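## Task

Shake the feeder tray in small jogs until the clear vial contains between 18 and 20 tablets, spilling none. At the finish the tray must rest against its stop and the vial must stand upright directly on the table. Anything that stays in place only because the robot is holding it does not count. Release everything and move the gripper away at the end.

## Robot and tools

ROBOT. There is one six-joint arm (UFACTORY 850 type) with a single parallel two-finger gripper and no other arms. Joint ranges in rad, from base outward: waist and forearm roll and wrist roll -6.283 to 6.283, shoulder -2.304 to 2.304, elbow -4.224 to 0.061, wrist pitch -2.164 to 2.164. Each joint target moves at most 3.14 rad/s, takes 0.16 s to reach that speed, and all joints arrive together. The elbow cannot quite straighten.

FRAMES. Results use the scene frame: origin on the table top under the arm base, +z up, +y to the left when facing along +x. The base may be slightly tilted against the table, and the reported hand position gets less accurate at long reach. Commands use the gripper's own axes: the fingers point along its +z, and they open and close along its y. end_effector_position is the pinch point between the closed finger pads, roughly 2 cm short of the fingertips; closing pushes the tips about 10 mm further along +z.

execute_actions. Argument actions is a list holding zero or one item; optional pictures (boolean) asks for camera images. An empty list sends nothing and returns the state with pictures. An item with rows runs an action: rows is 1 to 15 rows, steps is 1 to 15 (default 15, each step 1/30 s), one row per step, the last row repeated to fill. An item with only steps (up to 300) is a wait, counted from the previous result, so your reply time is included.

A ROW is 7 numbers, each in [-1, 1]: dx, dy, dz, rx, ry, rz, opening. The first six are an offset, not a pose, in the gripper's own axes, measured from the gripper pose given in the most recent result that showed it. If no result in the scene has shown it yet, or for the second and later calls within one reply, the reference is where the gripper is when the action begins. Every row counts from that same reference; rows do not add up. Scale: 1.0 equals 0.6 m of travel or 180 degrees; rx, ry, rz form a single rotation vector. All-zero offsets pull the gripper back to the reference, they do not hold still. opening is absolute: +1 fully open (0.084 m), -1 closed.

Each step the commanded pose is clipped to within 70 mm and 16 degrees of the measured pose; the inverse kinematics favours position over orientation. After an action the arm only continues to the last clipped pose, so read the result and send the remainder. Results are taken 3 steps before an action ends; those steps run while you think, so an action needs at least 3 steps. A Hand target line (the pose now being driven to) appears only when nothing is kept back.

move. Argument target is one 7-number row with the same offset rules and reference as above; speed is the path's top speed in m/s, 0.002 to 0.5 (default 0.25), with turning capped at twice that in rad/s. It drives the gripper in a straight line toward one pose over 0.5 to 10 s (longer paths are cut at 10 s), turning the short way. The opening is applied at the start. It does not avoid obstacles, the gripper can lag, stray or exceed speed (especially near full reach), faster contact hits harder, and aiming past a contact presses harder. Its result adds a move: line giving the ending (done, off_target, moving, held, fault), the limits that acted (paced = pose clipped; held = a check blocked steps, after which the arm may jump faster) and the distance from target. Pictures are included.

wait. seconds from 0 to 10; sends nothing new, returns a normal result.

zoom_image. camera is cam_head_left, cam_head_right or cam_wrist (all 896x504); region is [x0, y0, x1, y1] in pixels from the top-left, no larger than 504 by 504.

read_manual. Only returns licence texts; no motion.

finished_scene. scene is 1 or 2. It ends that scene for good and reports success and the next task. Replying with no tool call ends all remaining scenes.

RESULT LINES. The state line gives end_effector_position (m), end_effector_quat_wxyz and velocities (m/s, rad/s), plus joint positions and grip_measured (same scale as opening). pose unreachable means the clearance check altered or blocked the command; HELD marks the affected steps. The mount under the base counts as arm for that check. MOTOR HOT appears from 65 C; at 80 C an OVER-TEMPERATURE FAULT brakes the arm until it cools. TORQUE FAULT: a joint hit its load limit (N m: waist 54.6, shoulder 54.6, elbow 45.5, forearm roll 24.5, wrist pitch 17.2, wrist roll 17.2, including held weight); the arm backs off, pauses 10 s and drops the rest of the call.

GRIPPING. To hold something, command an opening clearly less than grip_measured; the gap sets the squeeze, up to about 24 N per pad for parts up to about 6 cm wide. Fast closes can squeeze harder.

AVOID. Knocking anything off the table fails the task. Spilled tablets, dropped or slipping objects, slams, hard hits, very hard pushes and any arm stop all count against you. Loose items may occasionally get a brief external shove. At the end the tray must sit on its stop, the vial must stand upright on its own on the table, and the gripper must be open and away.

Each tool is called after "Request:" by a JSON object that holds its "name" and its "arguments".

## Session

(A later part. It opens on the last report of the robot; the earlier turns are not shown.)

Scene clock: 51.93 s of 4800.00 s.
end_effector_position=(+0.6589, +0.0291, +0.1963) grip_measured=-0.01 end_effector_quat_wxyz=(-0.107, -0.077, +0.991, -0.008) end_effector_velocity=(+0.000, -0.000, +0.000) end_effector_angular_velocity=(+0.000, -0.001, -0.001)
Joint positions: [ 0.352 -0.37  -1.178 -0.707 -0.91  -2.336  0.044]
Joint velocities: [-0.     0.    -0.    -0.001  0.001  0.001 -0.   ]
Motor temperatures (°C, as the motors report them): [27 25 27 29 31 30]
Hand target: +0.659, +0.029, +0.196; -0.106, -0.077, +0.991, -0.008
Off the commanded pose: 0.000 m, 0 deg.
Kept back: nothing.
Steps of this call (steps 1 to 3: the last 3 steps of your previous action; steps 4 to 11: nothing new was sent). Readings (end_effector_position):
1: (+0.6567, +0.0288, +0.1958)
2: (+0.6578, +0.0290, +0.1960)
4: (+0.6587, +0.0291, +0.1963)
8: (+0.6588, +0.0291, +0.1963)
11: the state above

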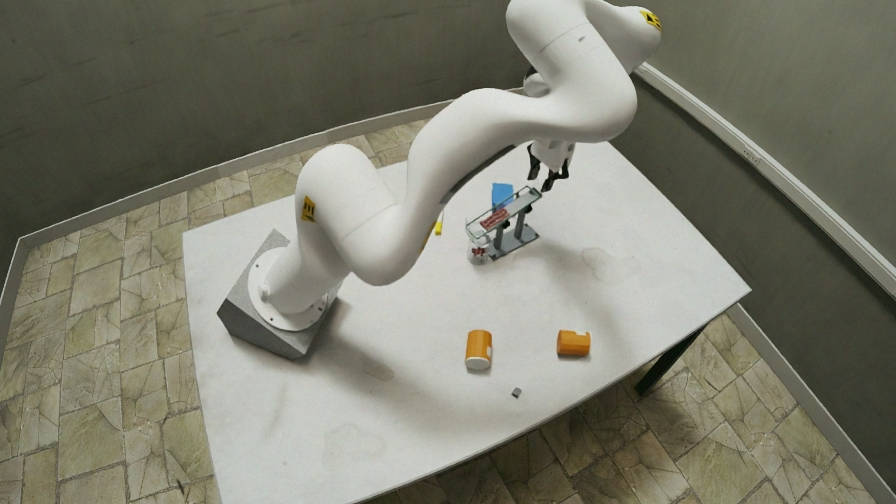

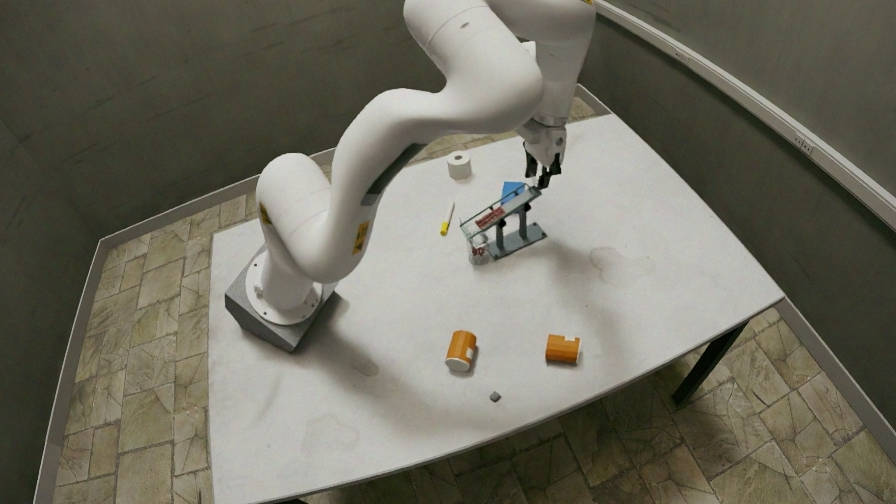

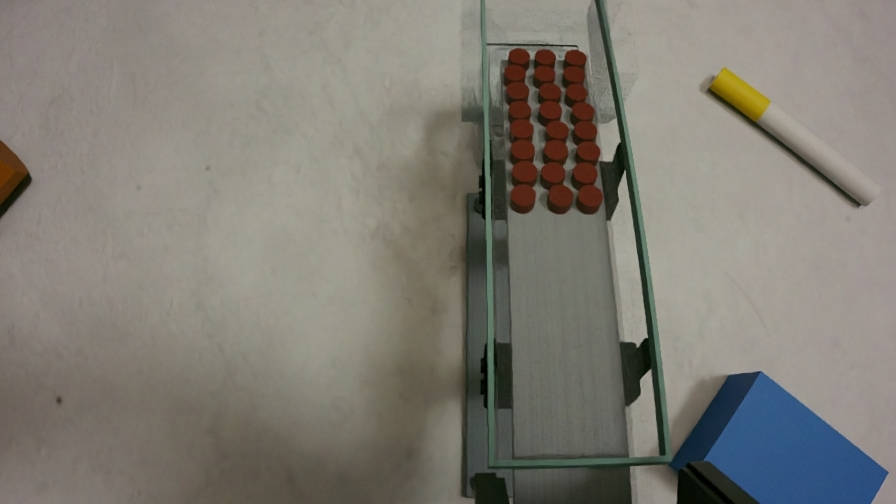

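Request:
{"name": "execute_actions", "arguments": {"actions": [{"rows": [[0.0162,0,0.0086,0,0,0,-0.3],[0.0162,0,0.0086,0,0,0,-0.3],[-0.0058,0,-0.0031,0,0,0,-0.3],[-0.0058,0,-0.0031,0,0,0,-0.3],[-0.0043,0,-0.0023,0,0,0,-0.3],[-0.0007,0,-0.0004,0,0,0,-0.3],[-0.0007,0,-0.0004,0,0,0,-0.3],[0.0162,0,0.0086,0,0,0,-0.3],[0.0162,0,0.0086,0,0,0,-0.3],[-0.0058,0,-0.0031,0,0,0,-0.3],[-0.0058,0,-0.0031,0,0,0,-0.3],[-0.0043,0,-0.0023,0,0,0,-0.3],[-0.0007,0,-0.0004,0,0,0,-0.3],[-0.0007,0,-0.0004,0,0,0,-0.3]], "steps": 14}]}}

Request:
{"name": "execute_actions", "arguments": {"actions": [{"rows": [[0.0121,0,0.0064,0,0,0,-0.3],[0.0121,0,0.0064,0,0,0,-0.3],[-0.0049,0,-0.0026,0,0,0,-0.3],[-0.0049,0,-0.0026,0,0,0,-0.3],[-0.0037,0,-0.0020,0,0,0,-0.3],[-0.0016,0,-0.0008,0,0,0,-0.3],[-0.0016,0,-0.0008,0,0,0,-0.3],[-0.0016,0,-0.0008,0,0,0,-0.3],[-0.0016,0,-0.0008,0,0,0,-0.18],[-0.0015,0,-0.0008,0,0,0,-0.06],[-0.0015,0,-0.0008,0,0,0,0.04],[-0.0015,0,-0.0008,0,0,0,0.14],[-0.0015,0,-0.0008,0,0,0,0.25],[-0.0015,0,-0.0008,0,0,0,0.35],[-0.0015,0,-0.0008,0,0,0,0.4]], "steps": 15}]}}

Request:
{"name": "wait", "arguments": {"seconds": 0.05}}

Scene clock: 53.37 s of 4800.00 s.
end_effector_position=(+0.6560, +0.0287, +0.1958) grip_measured=-0.01 end_effector_quat_wxyz=(-0.105, -0.077, +0.991, -0.007) end_effector_velocity=(+0.028, -0.001, +0.011) end_effector_angular_velocity=(+0.009, -0.020, +0.000)
Joint positions: [ 0.352 -0.363 -1.166 -0.712 -0.902 -2.329  0.044]
Joint velocities: [-0.004 -0.013 -0.069  0.013 -0.022 -0.042 -0.   ]
Motor temperatures (°C, as the motors report them): [27 25 27 29 31 30]
Steps of this call (steps 1 to 32: nothing new was sent; steps 33 to 43: the first 11 steps of this action). Readings (end_effector_position):
33: (+0.6590, +0.0292, +0.1964)
34: (+0.6583, +0.0291, +0.1962)
36: (+0.6561, +0.0287, +0.1958)
40: (+0.6590, +0.0292, +0.1963)
43: the state above

Scene clock: 53.87 s of 4800.00 s.
end_effector_position=(+0.6591, +0.0292, +0.1963) grip_measured=-0.01 end_effector_quat_wxyz=(-0.108, -0.077, +0.991, -0.009) end_effector_velocity=(+0.001, +0.000, +0.001) end_effector_angular_velocity=(+0.002, -0.002, -0.001)
Joint positions: [ 0.352 -0.372 -1.181 -0.705 -0.913 -2.337  0.044]
Joint velocities: [-0.     0.002 -0.     0.     0.002 -0.    -0.   ]
Motor temperatures (°C, as the motors report them): [27 25 27 29 31 30]
Off your previous action's commanded pose: 0.000 m, 0 deg at its last step (step 3 of this call).
Steps of this call (steps 1 to 3: the last 3 steps of your previous action; steps 4 to 15: the first 12 steps of this action, its rows measured from where the robot was after step 3). Readings (end_effector_position):
3: (+0.6590, +0.0292, +0.1963)
4: (+0.6589, +0.0292, +0.1963)
5: (+0.6581, +0.0291, +0.1961)
7: (+0.6563, +0.0288, +0.1957)
11: (+0.6591, +0.0292, +0.1963)
15: the state above

Scene clock: 54.03 s of 4800.00 s.
end_effector_position=(+0.6603, +0.0297, +0.1964) grip_measured=+0.33 end_effector_quat_wxyz=(-0.106, -0.077, +0.991, -0.007) end_effector_velocity=(-0.001, -0.001, +0.000) end_effector_angular_velocity=(-0.004, +0.004, -0.000)
Joint positions: [ 0.352 -0.372 -1.182 -0.706 -0.909 -2.337  0.058]
Joint velocities: [ 0.     0.     0.     0.002 -0.005  0.     0.039]
Motor temperatures (°C, as the motors report them): [27 25 27 29 31 30]
Hand target: +0.660, +0.029, +0.197; -0.107, -0.077, +0.991, -0.008
Off the commanded pose: 0.001 m, 0 deg.
Kept back: nothing.
Steps of this call (steps 1 to 3: the last 3 steps of your previous action; steps 4 to 5: nothing new was sent). Readings (end_effector_position):
1: (+0.6594, +0.0293, +0.1963)
2: (+0.6599, +0.0296, +0.1963)
4: (+0.6603, +0.0298, +0.1964)
5: the state above

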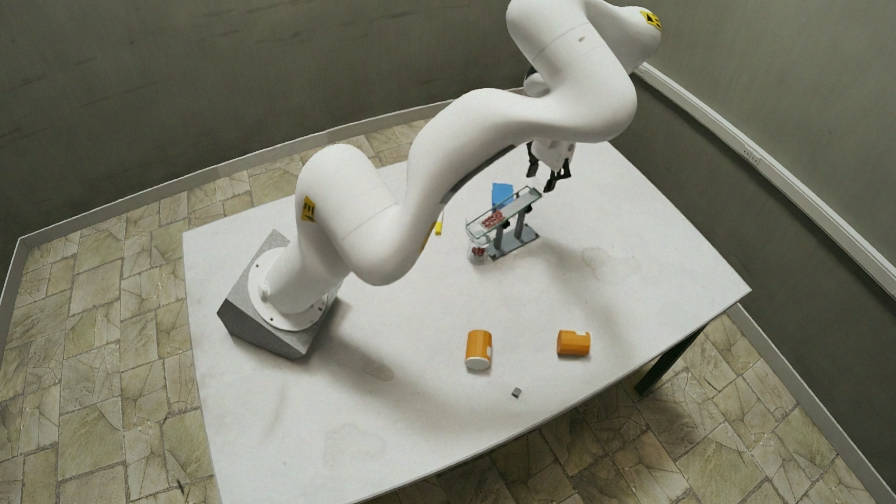

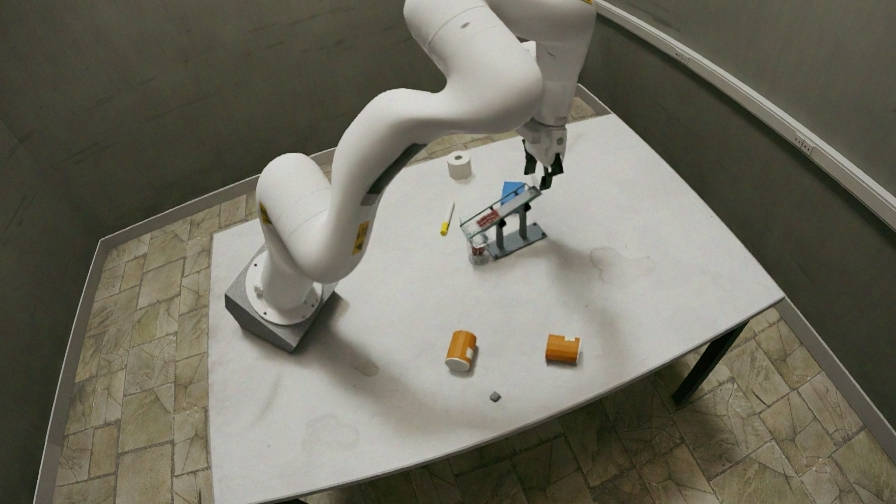

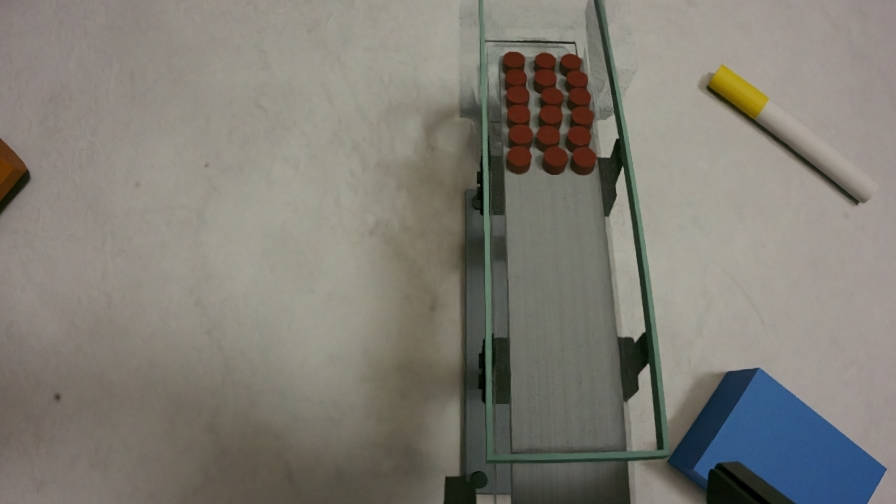

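Request:
{"name": "execute_actions", "arguments": {"actions": []}}

Scene clock: 54.37 s of 4800.00 s.
end_effector_position=(+0.6600, +0.0294, +0.1966) grip_measured=+0.39 end_effector_quat_wxyz=(-0.107, -0.077, +0.991, -0.008) end_effector_velocity=(-0.001, -0.000, +0.000) end_effector_angular_velocity=(-0.001, +0.002, -0.001)
Joint positions: [ 0.352 -0.372 -1.182 -0.706 -0.911 -2.337  0.061]
Joint velocities: [ 0.    -0.     0.     0.002 -0.002 -0.     0.   ]
Motor temperatures (°C, as the motors report them): [27 25 27 29 31 30]
Hand target: +0.660, +0.029, +0.197; -0.107, -0.077, +0.991, -0.008
Off the commanded pose: 0.000 m, 0 deg.
Kept back: nothing.
Steps of this call (steps 1 to 10: nothing new was sent). Readings (end_effector_position):
1: (+0.6603, +0.0297, +0.1965)
2: (+0.6602, +0.0296, +0.1965)
4: (+0.6601, +0.0295, +0.1965)
8: (+0.6600, +0.0294, +0.1966)
10: the state above

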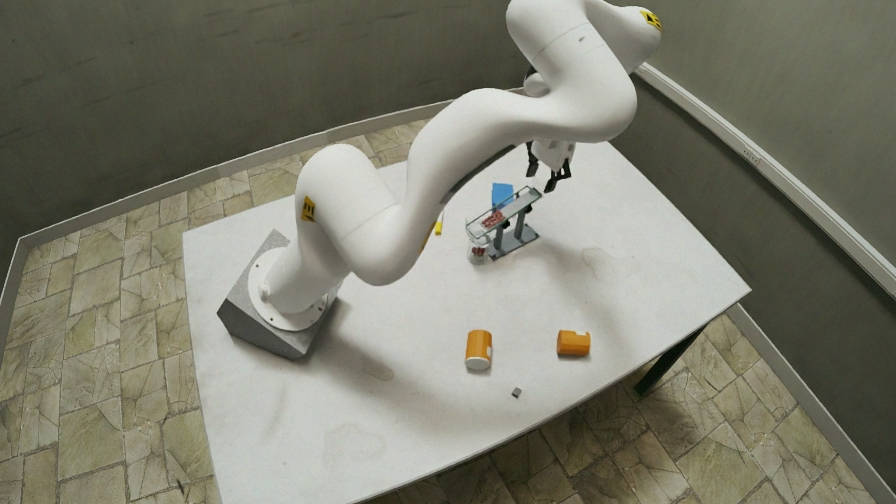

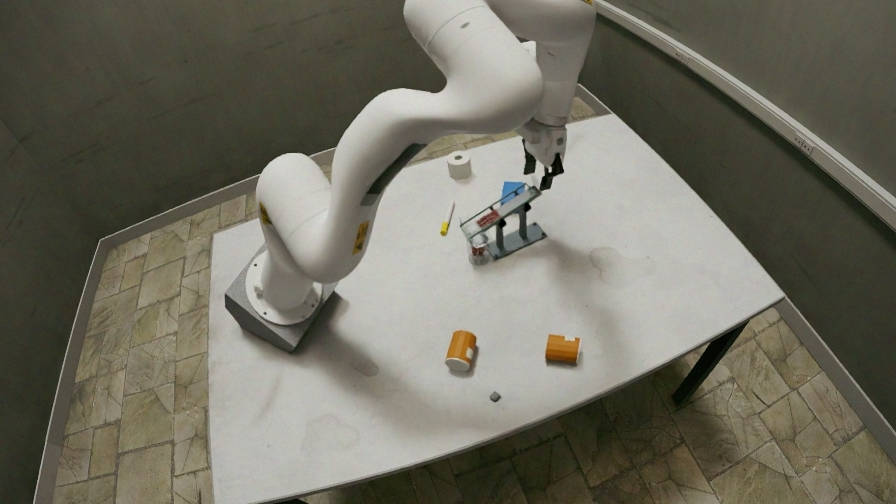

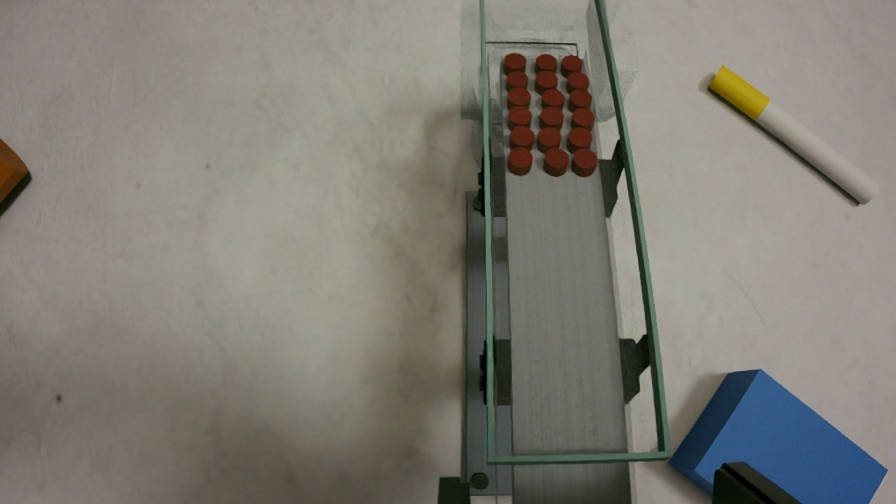

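Request:
{"name": "zoom_image", "arguments": {"camera": "cam_wrist", "region": [450, 0, 650, 200]}}

Request:
{"name": "zoom_image", "arguments": {"camera": "cam_head_left", "region": [440, 190, 550, 280]}}

Request:
{"name": "zoom_image", "arguments": {"camera": "cam_head_right", "region": [440, 190, 550, 280]}}

Region (450, 0, 650, 200) of cam_wrist's 896x504 image, scaled by 2.520, with more detail than that image has.

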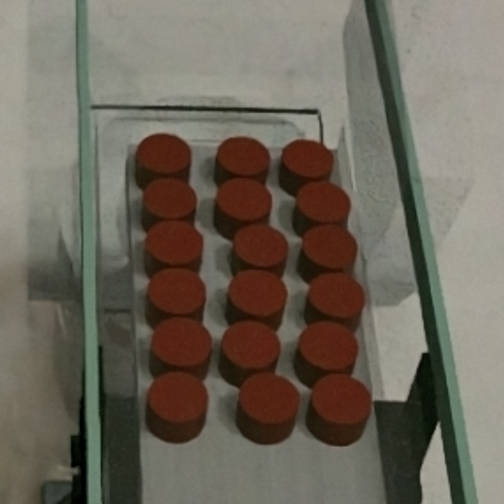

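Region (440, 190, 550, 280) of cam_head_left's 896x504 image, scaled by 4.582, with more detail than that image has; it fills the top 412 rows of this view, and the rest is white.

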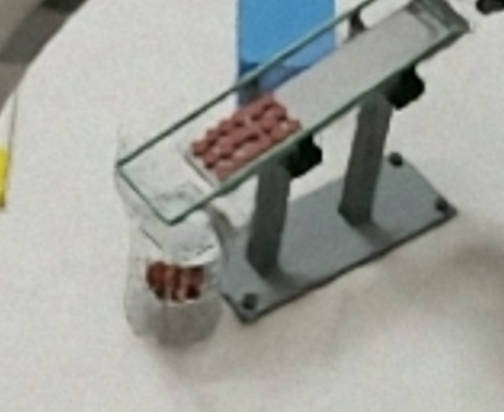

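Region (440, 190, 550, 280) of cam_head_right's 896x504 image, scaled by 4.582, with more detail than that image has; it fills the top 412 rows of this view, and the rest is white.

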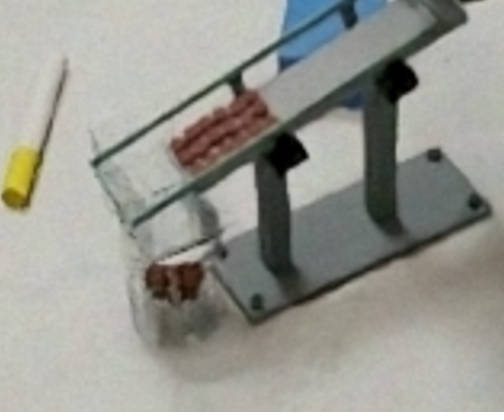

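Request:
{"name": "move", "arguments": {"target": [0, 0, -0.22, 0, 0, 0, 0.6], "speed": 0.35}}

Scene clock: 55.53 s of 4800.00 s.
end_effector_position=(+0.6880, +0.0337, +0.3251) grip_measured=+0.59 end_effector_quat_wxyz=(-0.107, -0.077, +0.991, -0.008) end_effector_velocity=(+0.002, -0.000, +0.003) end_effector_angular_velocity=(+0.001, -0.002, -0.002)
Joint positions: [ 0.474 -0.287 -1.335 -0.593 -1.16  -2.413  0.069]
Joint velocities: [ 0.002  0.002 -0.006  0.001 -0.005 -0.    -0.   ]
Motor temperatures (°C, as the motors report them): [27 25 27 29 31 30]
Hand target: +0.688, +0.034, +0.326; -0.107, -0.077, +0.991, -0.008
Off the commanded pose: 0.000 m, 0 deg.
Kept back: nothing.
move: done

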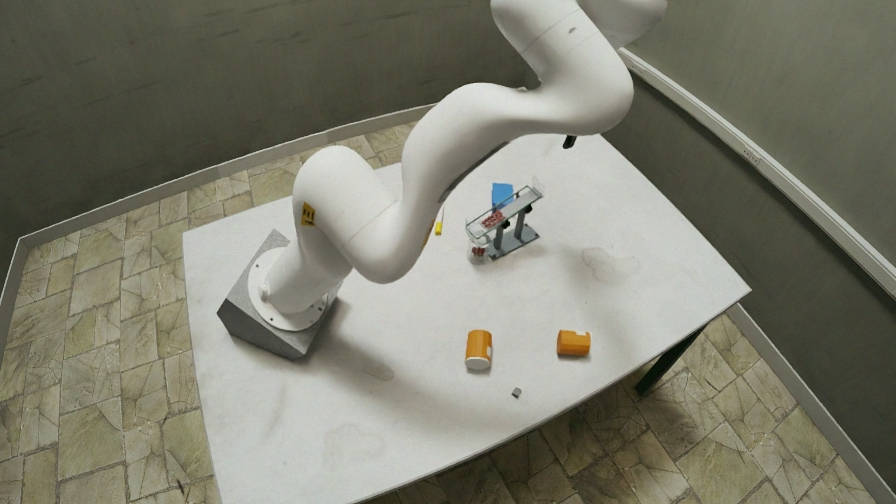

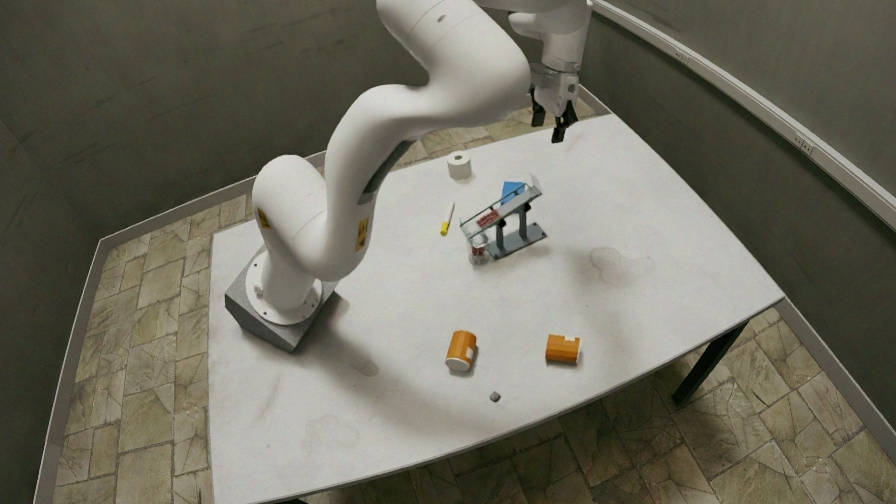

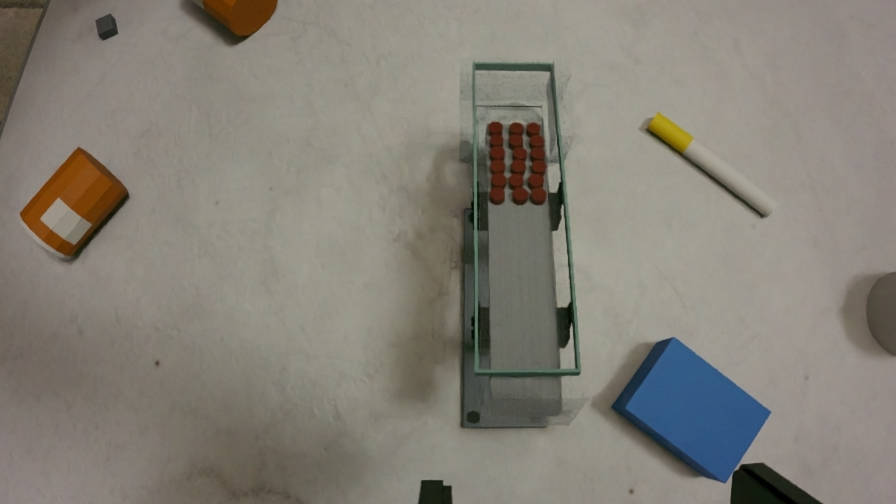

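Request:
{"name": "zoom_image", "arguments": {"camera": "cam_head_right", "region": [455, 215, 510, 275]}}

Request:
{"name": "zoom_image", "arguments": {"camera": "cam_head_left", "region": [455, 215, 510, 275]}}

Request:
{"name": "zoom_image", "arguments": {"camera": "cam_wrist", "region": [420, 30, 620, 230]}}

Region (455, 215, 510, 275) of cam_head_right's 896x504 image, scaled by 8.400, with more detail than that image has; it fills the left 462 columns of this view, and the rest is white.

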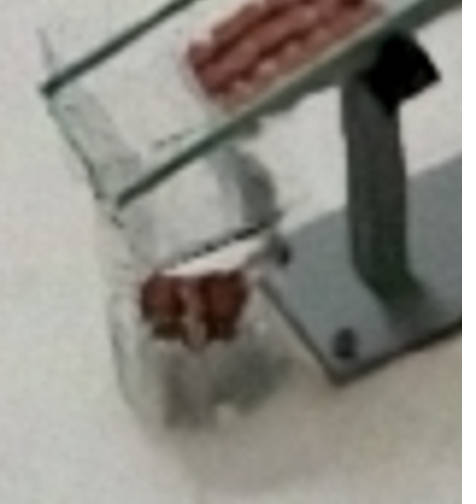

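Region (455, 215, 510, 275) of cam_head_left's 896x504 image, scaled by 8.400, with more detail than that image has; it fills the left 462 columns of this view, and the rest is white.

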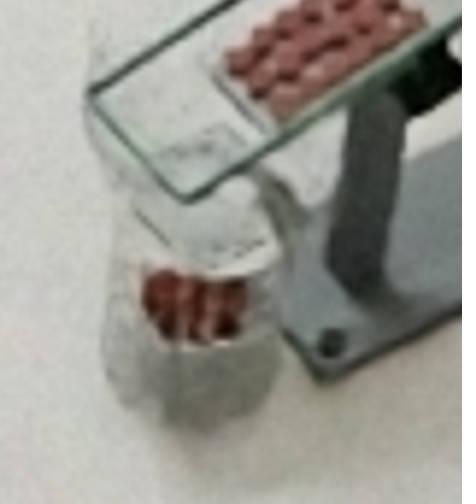

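Region (420, 30, 620, 230) of cam_wrist's 896x504 image, scaled by 2.520, with more detail than that image has.

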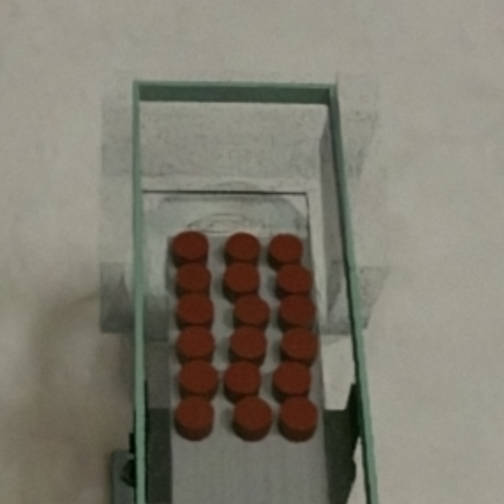

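Request:
{"name": "finished_scene", "arguments": {"scene": 2}}

The scene is finished: the task was done.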